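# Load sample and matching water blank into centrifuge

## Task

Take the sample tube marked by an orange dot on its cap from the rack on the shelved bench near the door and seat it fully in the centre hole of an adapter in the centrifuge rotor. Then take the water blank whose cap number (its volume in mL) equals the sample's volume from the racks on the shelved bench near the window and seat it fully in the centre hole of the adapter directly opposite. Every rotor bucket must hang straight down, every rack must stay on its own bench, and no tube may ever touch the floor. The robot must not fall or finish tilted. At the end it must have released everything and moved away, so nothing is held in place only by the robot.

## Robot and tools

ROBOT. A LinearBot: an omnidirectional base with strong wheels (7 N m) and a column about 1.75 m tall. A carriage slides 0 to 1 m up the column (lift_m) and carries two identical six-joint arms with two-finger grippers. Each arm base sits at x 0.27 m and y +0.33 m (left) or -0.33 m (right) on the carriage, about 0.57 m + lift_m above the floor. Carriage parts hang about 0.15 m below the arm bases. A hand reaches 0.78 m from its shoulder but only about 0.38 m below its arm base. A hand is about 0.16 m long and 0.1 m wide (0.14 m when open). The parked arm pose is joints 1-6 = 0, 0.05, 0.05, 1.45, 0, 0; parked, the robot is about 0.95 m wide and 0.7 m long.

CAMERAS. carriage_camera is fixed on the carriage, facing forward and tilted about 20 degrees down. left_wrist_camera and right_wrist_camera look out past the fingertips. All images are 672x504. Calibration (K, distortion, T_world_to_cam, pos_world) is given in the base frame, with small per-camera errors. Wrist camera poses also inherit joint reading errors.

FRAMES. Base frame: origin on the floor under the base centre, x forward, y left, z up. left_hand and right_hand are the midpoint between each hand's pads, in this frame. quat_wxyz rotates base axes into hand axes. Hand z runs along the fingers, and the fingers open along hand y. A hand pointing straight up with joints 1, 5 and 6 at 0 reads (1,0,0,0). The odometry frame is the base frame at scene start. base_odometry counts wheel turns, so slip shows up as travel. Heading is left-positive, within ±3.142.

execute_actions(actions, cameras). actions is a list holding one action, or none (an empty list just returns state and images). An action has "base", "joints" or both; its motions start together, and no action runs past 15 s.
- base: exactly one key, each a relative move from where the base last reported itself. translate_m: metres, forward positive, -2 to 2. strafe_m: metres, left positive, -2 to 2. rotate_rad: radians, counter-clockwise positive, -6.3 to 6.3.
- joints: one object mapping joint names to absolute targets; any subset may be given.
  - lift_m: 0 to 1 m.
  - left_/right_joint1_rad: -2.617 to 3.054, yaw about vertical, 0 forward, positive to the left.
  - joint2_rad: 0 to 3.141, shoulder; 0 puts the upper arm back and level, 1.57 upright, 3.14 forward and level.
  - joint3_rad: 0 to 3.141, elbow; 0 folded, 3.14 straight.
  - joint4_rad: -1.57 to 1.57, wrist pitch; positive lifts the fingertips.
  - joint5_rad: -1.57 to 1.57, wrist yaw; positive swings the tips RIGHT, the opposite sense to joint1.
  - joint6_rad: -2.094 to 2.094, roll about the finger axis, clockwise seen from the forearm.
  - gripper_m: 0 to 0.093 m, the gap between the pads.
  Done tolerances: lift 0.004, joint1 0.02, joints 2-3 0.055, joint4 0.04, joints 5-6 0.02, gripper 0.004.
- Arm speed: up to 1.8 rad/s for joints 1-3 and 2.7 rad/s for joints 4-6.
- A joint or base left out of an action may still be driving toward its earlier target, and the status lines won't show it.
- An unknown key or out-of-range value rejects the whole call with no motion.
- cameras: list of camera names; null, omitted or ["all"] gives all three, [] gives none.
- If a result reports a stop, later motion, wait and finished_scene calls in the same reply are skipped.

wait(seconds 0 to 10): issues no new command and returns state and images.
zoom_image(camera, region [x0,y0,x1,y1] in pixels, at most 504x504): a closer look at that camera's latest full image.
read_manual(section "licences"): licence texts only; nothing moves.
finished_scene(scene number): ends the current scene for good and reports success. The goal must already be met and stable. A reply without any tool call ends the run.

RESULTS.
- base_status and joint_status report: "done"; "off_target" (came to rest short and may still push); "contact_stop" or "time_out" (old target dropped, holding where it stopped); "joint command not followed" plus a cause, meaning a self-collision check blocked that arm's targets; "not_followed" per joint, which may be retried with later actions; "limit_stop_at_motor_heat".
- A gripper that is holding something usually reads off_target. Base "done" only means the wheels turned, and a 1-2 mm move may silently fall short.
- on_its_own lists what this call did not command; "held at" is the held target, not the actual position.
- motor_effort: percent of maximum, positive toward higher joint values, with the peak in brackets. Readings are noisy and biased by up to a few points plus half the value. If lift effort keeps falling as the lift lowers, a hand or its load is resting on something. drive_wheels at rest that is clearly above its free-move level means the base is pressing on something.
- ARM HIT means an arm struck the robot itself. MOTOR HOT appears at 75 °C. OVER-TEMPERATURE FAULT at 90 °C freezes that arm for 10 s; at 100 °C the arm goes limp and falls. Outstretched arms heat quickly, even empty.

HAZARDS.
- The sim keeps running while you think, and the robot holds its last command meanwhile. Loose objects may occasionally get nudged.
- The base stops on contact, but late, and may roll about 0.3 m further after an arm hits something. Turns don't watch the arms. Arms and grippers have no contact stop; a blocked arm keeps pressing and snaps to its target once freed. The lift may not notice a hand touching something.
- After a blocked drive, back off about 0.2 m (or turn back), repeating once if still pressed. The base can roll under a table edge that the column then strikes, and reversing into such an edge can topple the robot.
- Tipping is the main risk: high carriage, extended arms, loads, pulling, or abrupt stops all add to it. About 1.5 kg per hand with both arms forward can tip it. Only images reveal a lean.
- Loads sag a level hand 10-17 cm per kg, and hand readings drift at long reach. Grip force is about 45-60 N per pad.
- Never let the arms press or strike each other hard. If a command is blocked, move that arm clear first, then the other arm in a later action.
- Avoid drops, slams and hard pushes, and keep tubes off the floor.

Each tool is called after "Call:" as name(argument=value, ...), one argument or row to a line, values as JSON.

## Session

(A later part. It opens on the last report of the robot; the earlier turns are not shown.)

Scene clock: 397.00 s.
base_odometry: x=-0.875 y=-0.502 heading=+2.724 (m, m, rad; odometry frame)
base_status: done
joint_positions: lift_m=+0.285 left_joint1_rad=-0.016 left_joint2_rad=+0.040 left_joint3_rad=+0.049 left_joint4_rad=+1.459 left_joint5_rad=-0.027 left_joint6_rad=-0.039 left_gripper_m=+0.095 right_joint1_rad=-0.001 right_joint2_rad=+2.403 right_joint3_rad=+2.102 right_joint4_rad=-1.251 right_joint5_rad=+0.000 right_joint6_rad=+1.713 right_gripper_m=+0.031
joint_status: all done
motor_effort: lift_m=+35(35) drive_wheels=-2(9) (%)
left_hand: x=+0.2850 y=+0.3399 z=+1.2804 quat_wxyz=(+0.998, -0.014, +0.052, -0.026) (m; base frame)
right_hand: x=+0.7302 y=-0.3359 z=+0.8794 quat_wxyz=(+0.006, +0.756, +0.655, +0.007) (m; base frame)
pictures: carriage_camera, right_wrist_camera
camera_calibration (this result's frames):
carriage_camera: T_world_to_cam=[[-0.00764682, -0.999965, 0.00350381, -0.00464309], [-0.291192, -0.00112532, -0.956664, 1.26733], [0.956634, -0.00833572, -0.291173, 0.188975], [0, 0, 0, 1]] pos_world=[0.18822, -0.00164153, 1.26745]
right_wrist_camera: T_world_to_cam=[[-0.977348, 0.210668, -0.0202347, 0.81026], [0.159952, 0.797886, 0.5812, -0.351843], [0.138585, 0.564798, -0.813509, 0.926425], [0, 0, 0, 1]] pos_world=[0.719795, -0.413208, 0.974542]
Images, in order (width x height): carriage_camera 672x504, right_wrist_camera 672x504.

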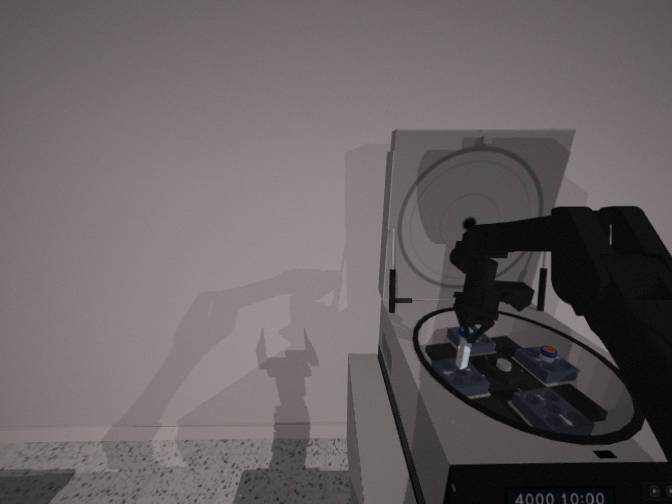

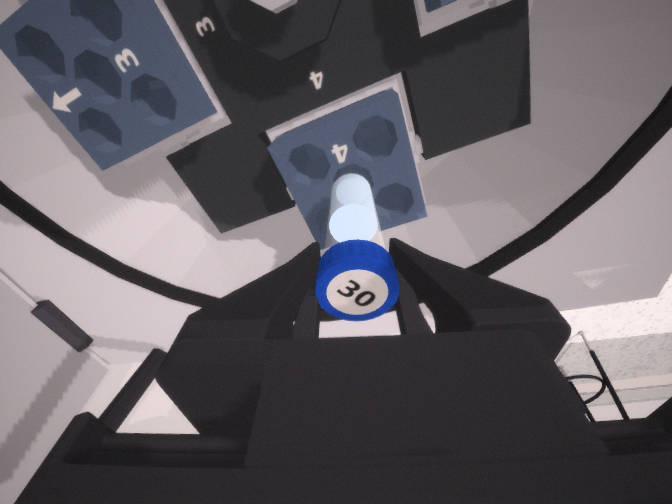

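Call:
execute_actions(
  actions=[
    {"joints":{"lift_m":0.25}},
  ],
  cameras=["right_wrist_camera"],
)

Scene clock: 404.87 s.
MOTOR HOT: a motor of the right arm reached 75 °C. Now the hottest motor of the right arm, joint 2 (shoulder), reports 75 °C. The controller's stop level is 90 °C. To cool a motor, set the load down, stop pushing, or move to a pose that needs little force.
base_odometry: x=-0.875 y=-0.502 heading=+2.724 (m, m, rad; odometry frame)
base_status: not commanded
joint_positions: lift_m=+0.250 left_joint1_rad=-0.016 left_joint2_rad=+0.040 left_joint3_rad=+0.049 left_joint4_rad=+1.459 left_joint5_rad=-0.027 left_joint6_rad=-0.039 left_gripper_m=+0.095 right_joint1_rad=-0.001 right_joint2_rad=+2.403 right_joint3_rad=+2.102 right_joint4_rad=-1.252 right_joint5_rad=-0.001 right_joint6_rad=+1.713 right_gripper_m=+0.031
joint_status: all done
motor_effort: lift_m=+35(34) drive_wheels=-1(2) (%)
left_hand: x=+0.2850 y=+0.3399 z=+1.2454 quat_wxyz=(+0.998, -0.014, +0.052, -0.026) (m; base frame)
right_hand: x=+0.7299 y=-0.3356 z=+0.8444 quat_wxyz=(+0.005, +0.756, +0.655, +0.007) (m; base frame)
pictures: right_wrist_camera
camera_calibration (this result's frames):
right_wrist_camera: T_world_to_cam=[[-0.977376, 0.210672, -0.0187954, 0.808028], [0.160596, 0.797003, 0.582234, -0.333302], [0.13764, 0.566043, -0.812804, 0.898351], [0, 0, 0, 1]] pos_world=[0.719625, -0.413091, 0.93943]
Images, in order (width x height): right_wrist_camera 672x504.

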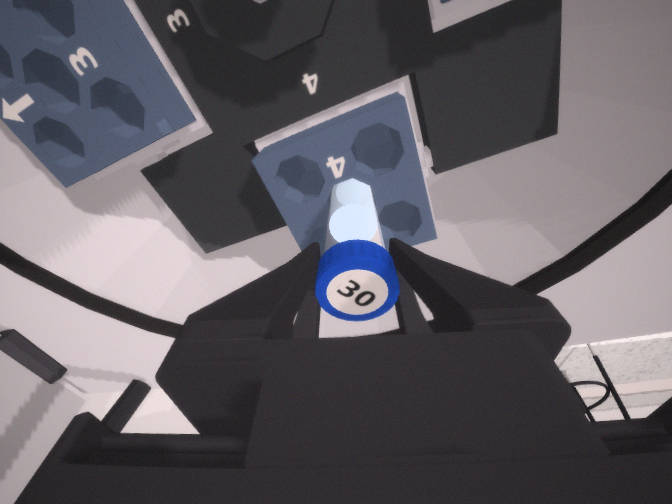

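Call:
execute_actions(
  actions=[
    {"joints":{"lift_m":0.187}},
  ],
  cameras=["right_wrist_camera"],
)

Call:
execute_actions(
  actions=[
    {"joints":{"right_gripper_m":0.052}},
  ],
  cameras=[],
)

Call:
execute_actions(
  actions=[
    {"joints":{"lift_m":0.26}},
  ],
  cameras=[],
)

Call:
execute_actions(
  actions=[
    {"base":{"strafe_m":-0.26},"joints":{"right_gripper_m":0.0,"right_joint6_rad":0,"right_joint2_rad":1.6,"right_joint3_rad":1.3}},
  ],
  cameras=["carriage_camera"],
)

Call:
zoom_image(
  camera="carriage_camera",
  region=[320, 290, 540, 470],
)

Scene clock: 417.13 s.
MOTOR HOT: still on. Now the hottest motor of the right arm, joint 2 (shoulder), reports 78 °C; the controller's stop level is 90 °C.
base_odometry: x=-0.875 y=-0.502 heading=+2.724 (m, m, rad; odometry frame)
base_status: not commanded
joint_positions: lift_m=+0.187 left_joint1_rad=-0.016 left_joint2_rad=+0.040 left_joint3_rad=+0.049 left_joint4_rad=+1.459 left_joint5_rad=-0.027 left_joint6_rad=-0.039 left_gripper_m=+0.095 right_joint1_rad=-0.001 right_joint2_rad=+2.395 right_joint3_rad=+2.104 right_joint4_rad=-1.252 right_joint5_rad=-0.006 right_joint6_rad=+1.713 right_gripper_m=+0.031
joint_status: all done
motor_effort: lift_m=+33(34) drive_wheels=+2(1) (%)
left_hand: x=+0.2850 y=+0.3399 z=+1.1825 quat_wxyz=(+0.998, -0.014, +0.052, -0.026) (m; base frame)
right_hand: x=+0.7311 y=-0.3348 z=+0.7860 quat_wxyz=(+0.007, +0.755, +0.655, +0.012) (m; base frame)
pictures: right_wrist_camera
camera_calibration (this result's frames):
right_wrist_camera: T_world_to_cam=[[-0.977146, 0.210682, -0.0282733, 0.815232], [0.154267, 0.794345, 0.587553, -0.300539], [0.146245, 0.569763, -0.808692, 0.841957], [0, 0, 0, 1]] pos_world=[0.719831, -0.412739, 0.880515]
Images, in order (width x height): right_wrist_camera 672x504.

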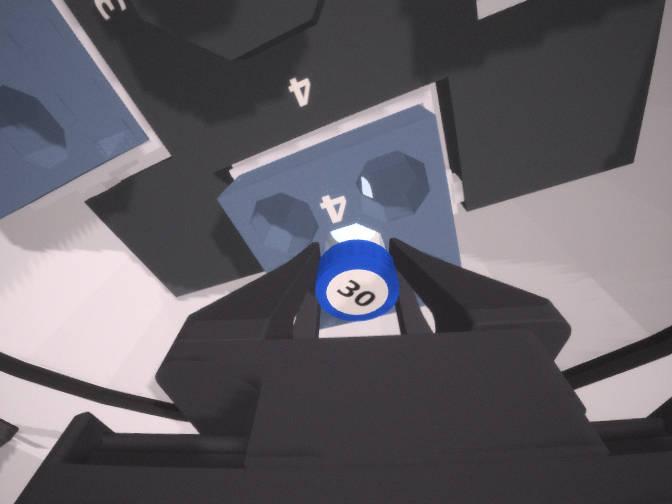

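Scene clock: 417.67 s.
MOTOR HOT: still on. Now the hottest motor of the right arm, joint 2 (shoulder), reports 79 °C; the controller's stop level is 90 °C.
base_odometry: x=-0.875 y=-0.502 heading=+2.724 (m, m, rad; odometry frame)
base_status: not commanded
joint_positions: lift_m=+0.187 left_joint1_rad=-0.016 left_joint2_rad=+0.040 left_joint3_rad=+0.049 left_joint4_rad=+1.459 left_joint5_rad=-0.027 left_joint6_rad=-0.039 left_gripper_m=+0.095 right_joint1_rad=-0.001 right_joint2_rad=+2.395 right_joint3_rad=+2.104 right_joint4_rad=-1.252 right_joint5_rad=-0.006 right_joint6_rad=+1.713 right_gripper_m=+0.052
joint_status: all done
motor_effort: lift_m=+33(32) drive_wheels=+2(2) (%)
left_hand: x=+0.2850 y=+0.3399 z=+1.1825 quat_wxyz=(+0.998, -0.014, +0.052, -0.026) (m; base frame)
right_hand: x=+0.7311 y=-0.3348 z=+0.7860 quat_wxyz=(+0.007, +0.755, +0.655, +0.012) (m; base frame)
pictures: none
No camera images: the call's "cameras" was empty. Leave "cameras" out to get every camera's image.

Scene clock: 418.50 s.
MOTOR HOT: still on. Now the hottest motor of the right arm, joint 2 (shoulder), reports 79 °C; the controller's stop level is 90 °C.
base_odometry: x=-0.875 y=-0.502 heading=+2.724 (m, m, rad; odometry frame)
base_status: not commanded
joint_positions: lift_m=+0.260 left_joint1_rad=-0.016 left_joint2_rad=+0.040 left_joint3_rad=+0.049 left_joint4_rad=+1.459 left_joint5_rad=-0.027 left_joint6_rad=-0.039 left_gripper_m=+0.095 right_joint1_rad=-0.001 right_joint2_rad=+2.394 right_joint3_rad=+2.104 right_joint4_rad=-1.252 right_joint5_rad=-0.006 right_joint6_rad=+1.713 right_gripper_m=+0.052
joint_status: all done
motor_effort: lift_m=+33(40) drive_wheels=+2(2) (%)
left_hand: x=+0.2850 y=+0.3399 z=+1.2554 quat_wxyz=(+0.998, -0.014, +0.052, -0.026) (m; base frame)
right_hand: x=+0.7313 y=-0.3349 z=+0.8593 quat_wxyz=(+0.007, +0.755, +0.655, +0.013) (m; base frame)
pictures: none
No camera images: the call's "cameras" was empty. Leave "cameras" out to get every camera's image.

Scene clock: 420.83 s.
MOTOR HOT: still on. Now the hottest motor of the right arm, joint 2 (shoulder), reports 78 °C; the controller's stop level is 90 °C.
base_odometry: x=-0.769 y=-0.264 heading=+2.724 (m, m, rad; odometry frame)
base_status: done
joint_positions: lift_m=+0.260 left_joint1_rad=-0.016 left_joint2_rad=+0.040 left_joint3_rad=+0.049 left_joint4_rad=+1.459 left_joint5_rad=-0.027 left_joint6_rad=-0.039 left_gripper_m=+0.095 right_joint1_rad=+0.000 right_joint2_rad=+1.609 right_joint3_rad=+1.324 right_joint4_rad=-1.249 right_joint5_rad=-0.004 right_joint6_rad=+0.008 right_gripper_m=+0.000
joint_status: all done
motor_effort: lift_m=+34(35) drive_wheels=-2(14) (%)
left_hand: x=+0.2850 y=+0.3399 z=+1.2554 quat_wxyz=(+0.998, -0.014, +0.052, -0.026) (m; base frame)
right_hand: x=+0.5498 y=-0.3349 z=+0.9450 quat_wxyz=(+0.018, +0.004, +1.000, +0.002) (m; base frame)
pictures: carriage_camera
camera_calibration (this result's frames):
carriage_camera: T_world_to_cam=[[-0.00764682, -0.999965, 0.00350381, -0.00455561], [-0.291192, -0.00112532, -0.956664, 1.24344], [0.956634, -0.00833572, -0.291173, 0.181706], [0, 0, 0, 1]] pos_world=[0.18822, -0.00164153, 1.24248]
Images, in order (width x height): carriage_camera 672x504.

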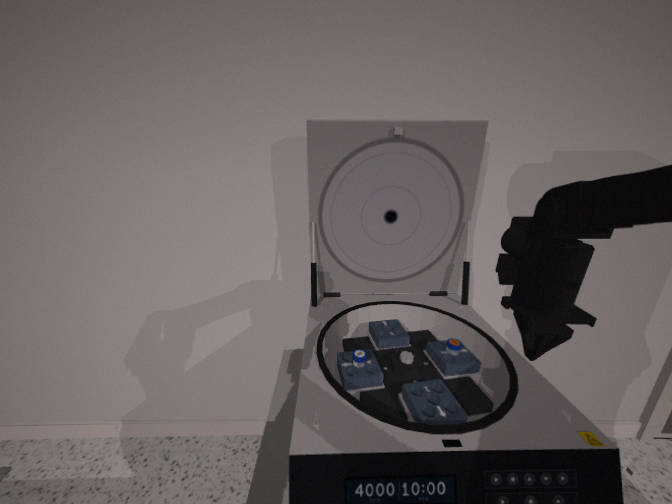

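Region (320, 290, 540, 470) of carriage_camera's 672x504 image, scaled by 2.291, with more detail than that image has; it fills the top 412 rows of this view, and the rest is white.

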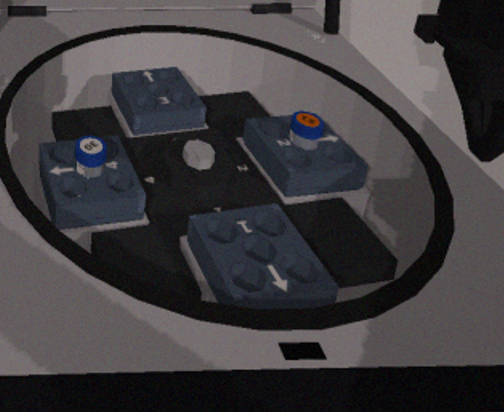

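Call:
zoom_image(
  camera="carriage_camera",
  region=[335, 330, 485, 390],
)

Region (335, 330, 485, 390) of carriage_camera's 672x504 image, scaled by 3.360, with more detail than that image has; it fills the top 202 rows of this view, and the rest is white.

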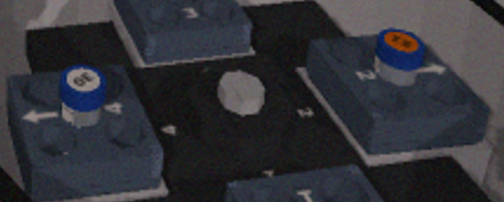

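Call:
execute_actions(
  actions=[
    {"base":{"translate_m":0.052},"joints":{"right_joint2_rad":2.4,"right_joint3_rad":2.12,"lift_m":0.24}},
  ],
  cameras=["right_wrist_camera"],
)

Scene clock: 434.63 s.
MOTOR HOT: cleared. Now the hottest motor of the right arm, joint 2 (shoulder), reports 72 °C.
base_odometry: x=-0.817 y=-0.243 heading=+2.724 (m, m, rad; odometry frame)
base_status: done
joint_positions: lift_m=+0.240 left_joint1_rad=-0.016 left_joint2_rad=+0.040 left_joint3_rad=+0.049 left_joint4_rad=+1.459 left_joint5_rad=-0.027 left_joint6_rad=-0.039 left_gripper_m=+0.095 right_joint1_rad=+0.000 right_joint2_rad=+2.395 right_joint3_rad=+2.098 right_joint4_rad=-1.245 right_joint5_rad=-0.004 right_joint6_rad=+0.008 right_gripper_m=+0.000
joint_status: all done
motor_effort: lift_m=+34(33) drive_wheels=-4(10) (%)
left_hand: x=+0.2849 y=+0.3399 z=+1.2355 quat_wxyz=(+0.998, -0.014, +0.051, -0.026) (m; base frame)
right_hand: x=+0.7314 y=-0.3349 z=+0.8374 quat_wxyz=(+0.014, +0.004, +1.000, +0.002) (m; base frame)
pictures: right_wrist_camera
camera_calibration (this result's frames):
right_wrist_camera: T_world_to_cam=[[-0.0775381, -0.996944, -0.0095546, -0.261096], [-0.829753, 0.0592158, 0.55498, 0.170076], [-0.552718, 0.0509601, -0.831809, 1.24039], [0, 0, 0, 1]] pos_world=[0.806464, -0.33358, 0.934886]
Images, in order (width x height): right_wrist_camera 672x504.

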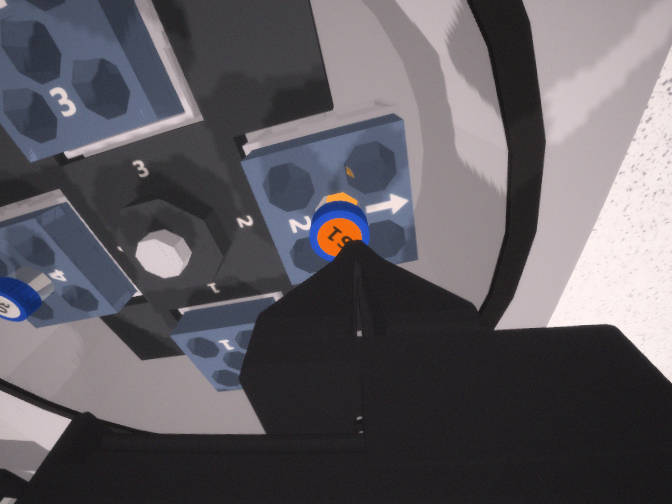

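Call:
execute_actions(
  actions=[
    {"base":{"strafe_m":0.006},"joints":{"lift_m":0.2}},
  ],
  cameras=["right_wrist_camera"],
)

Scene clock: 443.83 s.
base_odometry: x=-0.819 y=-0.248 heading=+2.724 (m, m, rad; odometry frame)
base_status: done
joint_positions: lift_m=+0.200 left_joint1_rad=-0.016 left_joint2_rad=+0.040 left_joint3_rad=+0.049 left_joint4_rad=+1.459 left_joint5_rad=-0.027 left_joint6_rad=-0.039 left_gripper_m=+0.095 right_joint1_rad=-0.001 right_joint2_rad=+2.378 right_joint3_rad=+2.114 right_joint4_rad=-1.246 right_joint5_rad=+0.000 right_joint6_rad=+0.008 right_gripper_m=+0.000
joint_status: all done
motor_effort: lift_m=+33(34) drive_wheels=+4(3) (%)
left_hand: x=+0.2850 y=+0.3399 z=+1.1955 quat_wxyz=(+0.998, -0.014, +0.052, -0.026) (m; base frame)
right_hand: x=+0.7365 y=-0.3360 z=+0.8095 quat_wxyz=(+0.030, +0.004, +1.000, +0.000) (m; base frame)
pictures: right_wrist_camera
camera_calibration (this result's frames):
right_wrist_camera: T_world_to_cam=[[-0.0778732, -0.996938, -0.00709416, -0.263743], [-0.847065, 0.0624104, 0.527812, 0.22568], [-0.525753, 0.0471116, -0.849332, 1.21307], [0, 0, 0, 1]] pos_world=[0.808403, -0.33417, 0.909313]
Images, in order (width x height): right_wrist_camera 672x504.

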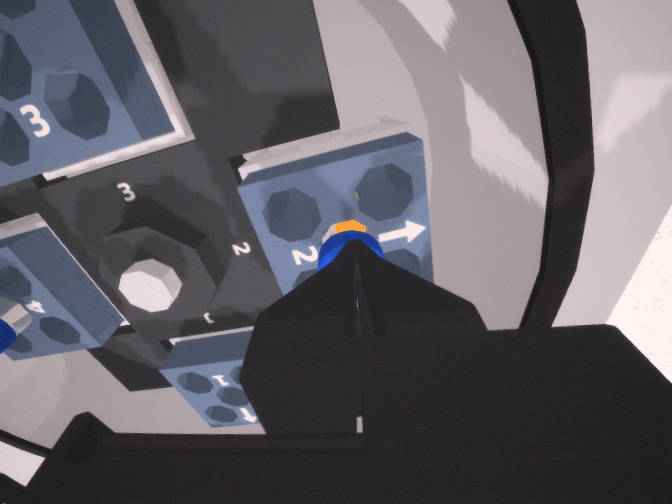

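Pressed firmly; seated. Retreat.

Call:
execute_actions(
  actions=[
    {"joints":{"lift_m":0.27}},
  ],
  cameras=[],
)

Call:
execute_actions(
  actions=[
    {"base":{"translate_m":-0.2},"joints":{"lift_m":0.35,"right_joint2_rad":0.05,"right_joint3_rad":0.05,"right_joint4_rad":1.45}},
  ],
  cameras=["carriage_camera"],
)

Call:
zoom_image(
  camera="carriage_camera",
  region=[300, 300, 500, 450],
)

Scene clock: 451.60 s.
MOTOR HOT: a motor of the right arm reached 75 °C. Now the hottest motor of the right arm, joint 2 (shoulder), reports 75 °C. The controller's stop level is 90 °C. To cool a motor, set the load down, stop pushing, or move to a pose that needs little force.
base_odometry: x=-0.819 y=-0.248 heading=+2.724 (m, m, rad; odometry frame)
base_status: not commanded
joint_positions: lift_m=+0.270 left_joint1_rad=-0.016 left_joint2_rad=+0.040 left_joint3_rad=+0.049 left_joint4_rad=+1.459 left_joint5_rad=-0.027 left_joint6_rad=-0.039 left_gripper_m=+0.095 right_joint1_rad=-0.001 right_joint2_rad=+2.391 right_joint3_rad=+2.114 right_joint4_rad=-1.246 right_joint5_rad=+0.000 right_joint6_rad=+0.008 right_gripper_m=+0.000
joint_status: all done
motor_effort: lift_m=+32(43) drive_wheels=+4(4) (%)
left_hand: x=+0.2850 y=+0.3399 z=+1.2655 quat_wxyz=(+0.998, -0.014, +0.052, -0.026) (m; base frame)
right_hand: x=+0.7356 y=-0.3359 z=+0.8732 quat_wxyz=(+0.024, +0.004, +1.000, +0.000) (m; base frame)
pictures: none
No camera images: the call's "cameras" was empty. Leave "cameras" out to get every camera's image.

Scene clock: 453.80 s.
MOTOR HOT: still on. Now the hottest motor of the right arm, joint 2 (shoulder), reports 74 °C; the controller's stop level is 90 °C.
base_odometry: x=-0.637 y=-0.329 heading=+2.724 (m, m, rad; odometry frame)
base_status: done
joint_positions: lift_m=+0.350 left_joint1_rad=-0.016 left_joint2_rad=+0.040 left_joint3_rad=+0.049 left_joint4_rad=+1.459 left_joint5_rad=-0.027 left_joint6_rad=-0.039 left_gripper_m=+0.095 right_joint1_rad=-0.001 right_joint2_rad=+0.060 right_joint3_rad=+0.074 right_joint4_rad=+1.451 right_joint5_rad=+0.000 right_joint6_rad=+0.008 right_gripper_m=+0.000
joint_status: all done
motor_effort: lift_m=+33(40) drive_wheels=+0(13) (%)
left_hand: x=+0.2850 y=+0.3399 z=+1.3455 quat_wxyz=(+0.998, -0.014, +0.052, -0.026) (m; base frame)
right_hand: x=+0.2852 y=-0.3357 z=+1.3521 quat_wxyz=(+0.999, +0.000, +0.053, +0.004) (m; base frame)
pictures: carriage_camera
camera_calibration (this result's frames):
carriage_camera: T_world_to_cam=[[-0.00764682, -0.999965, 0.00350381, -0.00487117], [-0.291192, -0.00112532, -0.956664, 1.3296], [0.956634, -0.00833572, -0.291173, 0.207929], [0, 0, 0, 1]] pos_world=[0.18822, -0.00164153, 1.33254]
Images, in order (width x height): carriage_camera 672x504.

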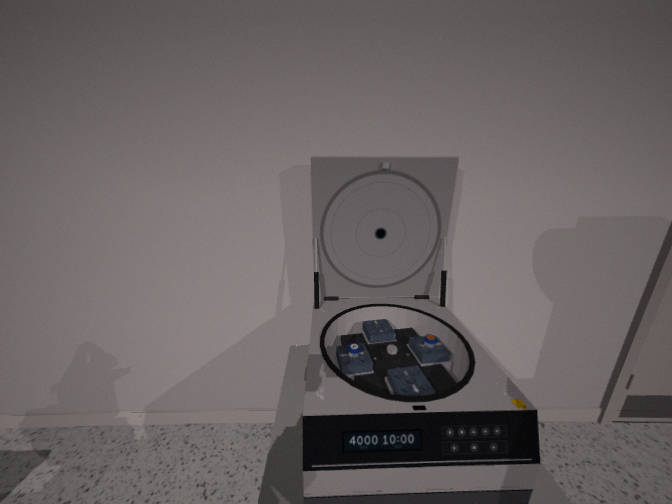

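Region (300, 300, 500, 450) of carriage_camera's 672x504 image, scaled by 2.520, with more detail than that image has; it fills the top 378 rows of this view, and the rest is white.

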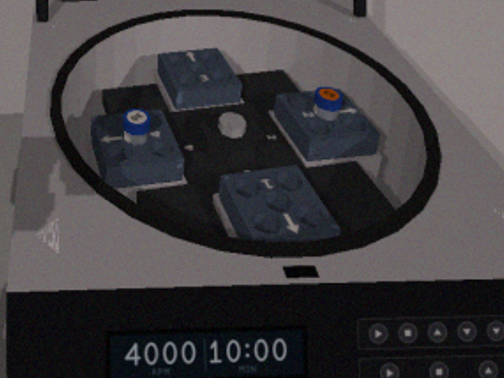

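Call:
wait(
  seconds=10,
)

Call:
wait(
  seconds=10,
)

Call:
finished_scene(
  scene=1,
)

Scene clock: 470.77 s.
MOTOR HOT: cleared. Now the hottest motor of the right arm, joint 2 (shoulder), reports 64 °C.
base_odometry: x=-0.637 y=-0.329 heading=+2.724 (m, m, rad; odometry frame)
base_status: done
joint_positions: lift_m=+0.350 left_joint1_rad=-0.016 left_joint2_rad=+0.040 left_joint3_rad=+0.049 left_joint4_rad=+1.459 left_joint5_rad=-0.027 left_joint6_rad=-0.039 left_gripper_m=+0.095 right_joint1_rad=-0.001 right_joint2_rad=+0.060 right_joint3_rad=+0.074 right_joint4_rad=+1.451 right_joint5_rad=+0.000 right_joint6_rad=+0.008 right_gripper_m=+0.000
joint_status: all done
motor_effort: lift_m=+33(40) drive_wheels=+0(13) (%)
left_hand: x=+0.2850 y=+0.3399 z=+1.3455 quat_wxyz=(+0.998, -0.014, +0.052, -0.026) (m; base frame)
right_hand: x=+0.2852 y=-0.3357 z=+1.3521 quat_wxyz=(+0.999, +0.000, +0.053, +0.004) (m; base frame)
wait: 10.00 s; at rest from the start
pictures: carriage_camera, left_wrist_camera, right_wrist_camera
camera_calibration (this result's frames):
carriage_camera: T_world_to_cam=[[-0.00764682, -0.999965, 0.00350381, -0.00487117], [-0.291192, -0.00112532, -0.956664, 1.3296], [0.956634, -0.00833572, -0.291173, 0.207929], [0, 0, 0, 1]] pos_world=[0.18822, -0.00164153, 1.33254]
left_wrist_camera: T_world_to_cam=[[-0.0216202, -0.997934, 0.0605027, 0.26698], [0.776218, -0.0548953, -0.62807, 0.652123], [0.630093, 0.0333843, 0.775801, -1.10833], [0, 0, 0, 1]] pos_world=[0.197931, 0.339228, 1.25327]
right_wrist_camera: T_world_to_cam=[[0.0769658, -0.997019, -0.00541202, -0.341197], [0.748214, 0.061345, -0.660615, 0.708525], [0.658978, 0.0467954, 0.750705, -1.06479], [0, 0, 0, 1]] pos_world=[0.197804, -0.333817, 1.26556]
Images, in order (width x height): carriage_camera 672x504, left_wrist_camera 672x504, right_wrist_camera 672x504.

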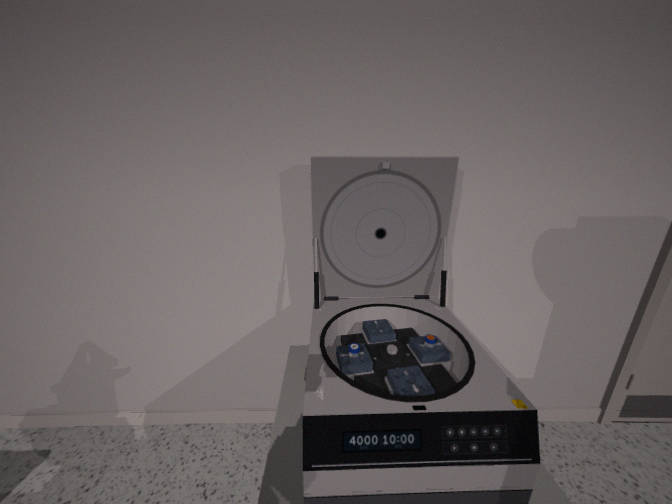

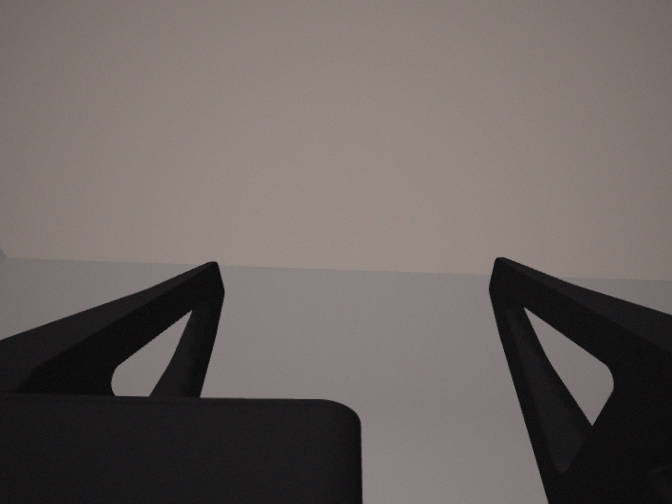

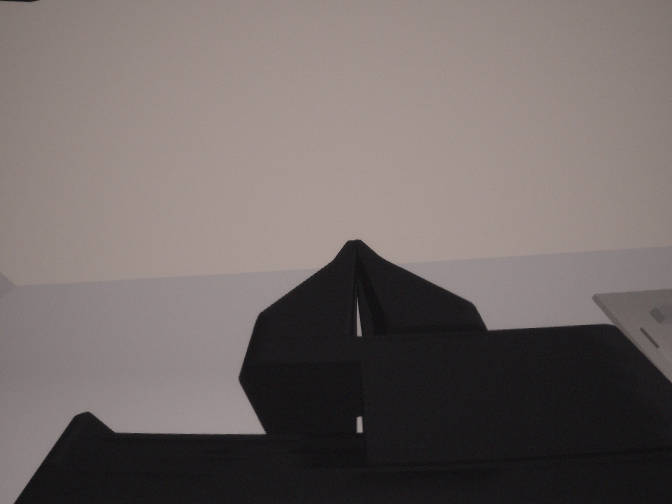

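Scene clock: 480.77 s.
base_odometry: x=-0.637 y=-0.329 heading=+2.724 (m, m, rad; odometry frame)
base_status: done
joint_positions: lift_m=+0.350 left_joint1_rad=-0.016 left_joint2_rad=+0.040 left_joint3_rad=+0.049 left_joint4_rad=+1.459 left_joint5_rad=-0.027 left_joint6_rad=-0.039 left_gripper_m=+0.095 right_joint1_rad=-0.001 right_joint2_rad=+0.060 right_joint3_rad=+0.074 right_joint4_rad=+1.451 right_joint5_rad=+0.000 right_joint6_rad=+0.008 right_gripper_m=+0.000
joint_status: all done
motor_effort: lift_m=+32(40) drive_wheels=+0(13) (%)
left_hand: x=+0.2850 y=+0.3399 z=+1.3455 quat_wxyz=(+0.998, -0.014, +0.052, -0.026) (m; base frame)
right_hand: x=+0.2852 y=-0.3357 z=+1.3521 quat_wxyz=(+0.999, +0.000, +0.053, +0.004) (m; base frame)
wait: 10.00 s; at rest by 0.27 s
pictures: carriage_camera, left_wrist_camera, right_wrist_camera
camera_calibration (this result's frames):
carriage_camera: T_world_to_cam=[[-0.00764682, -0.999965, 0.00350381, -0.00487117], [-0.291192, -0.00112532, -0.956664, 1.3296], [0.956634, -0.00833572, -0.291173, 0.207929], [0, 0, 0, 1]] pos_world=[0.18822, -0.00164153, 1.33254]
left_wrist_camera: T_world_to_cam=[[-0.0216202, -0.997934, 0.0605027, 0.26698], [0.776218, -0.0548953, -0.62807, 0.652123], [0.630093, 0.0333843, 0.775801, -1.10833], [0, 0, 0, 1]] pos_world=[0.197931, 0.339228, 1.25327]
right_wrist_camera: T_world_to_cam=[[0.0769658, -0.997019, -0.00541202, -0.341197], [0.748214, 0.061345, -0.660615, 0.708525], [0.658978, 0.0467954, 0.750705, -1.06479], [0, 0, 0, 1]] pos_world=[0.197804, -0.333817, 1.26556]
Images, in order (width x height): carriage_camera 672x504, left_wrist_camera 672x504, right_wrist_camera 672x504.

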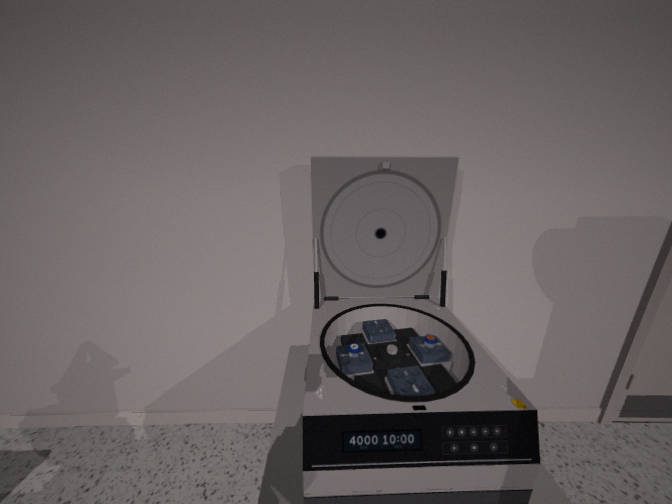

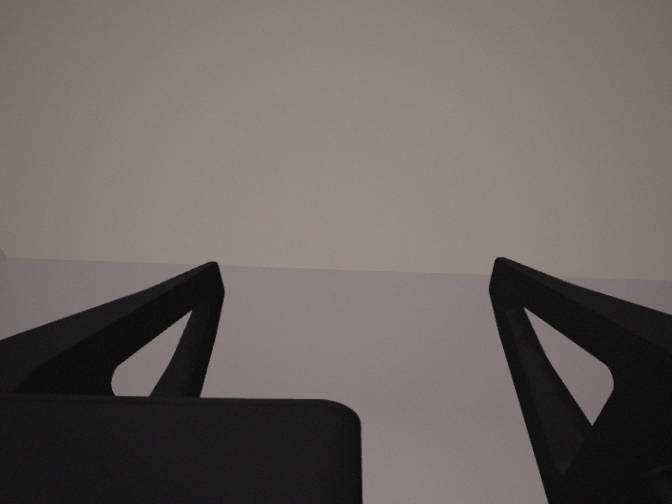

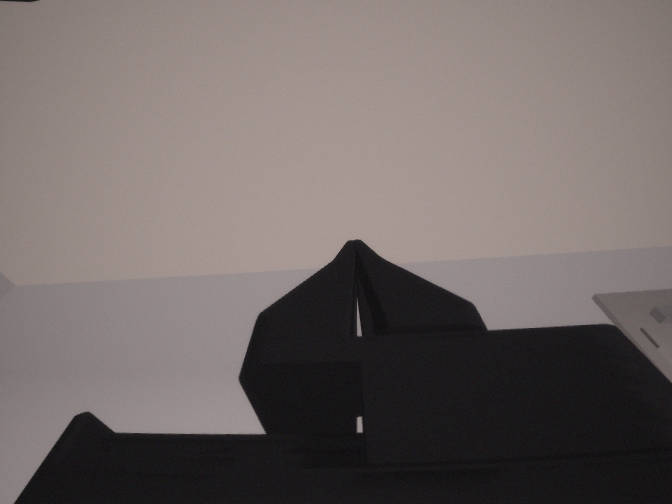

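The scene is finished: the task was done.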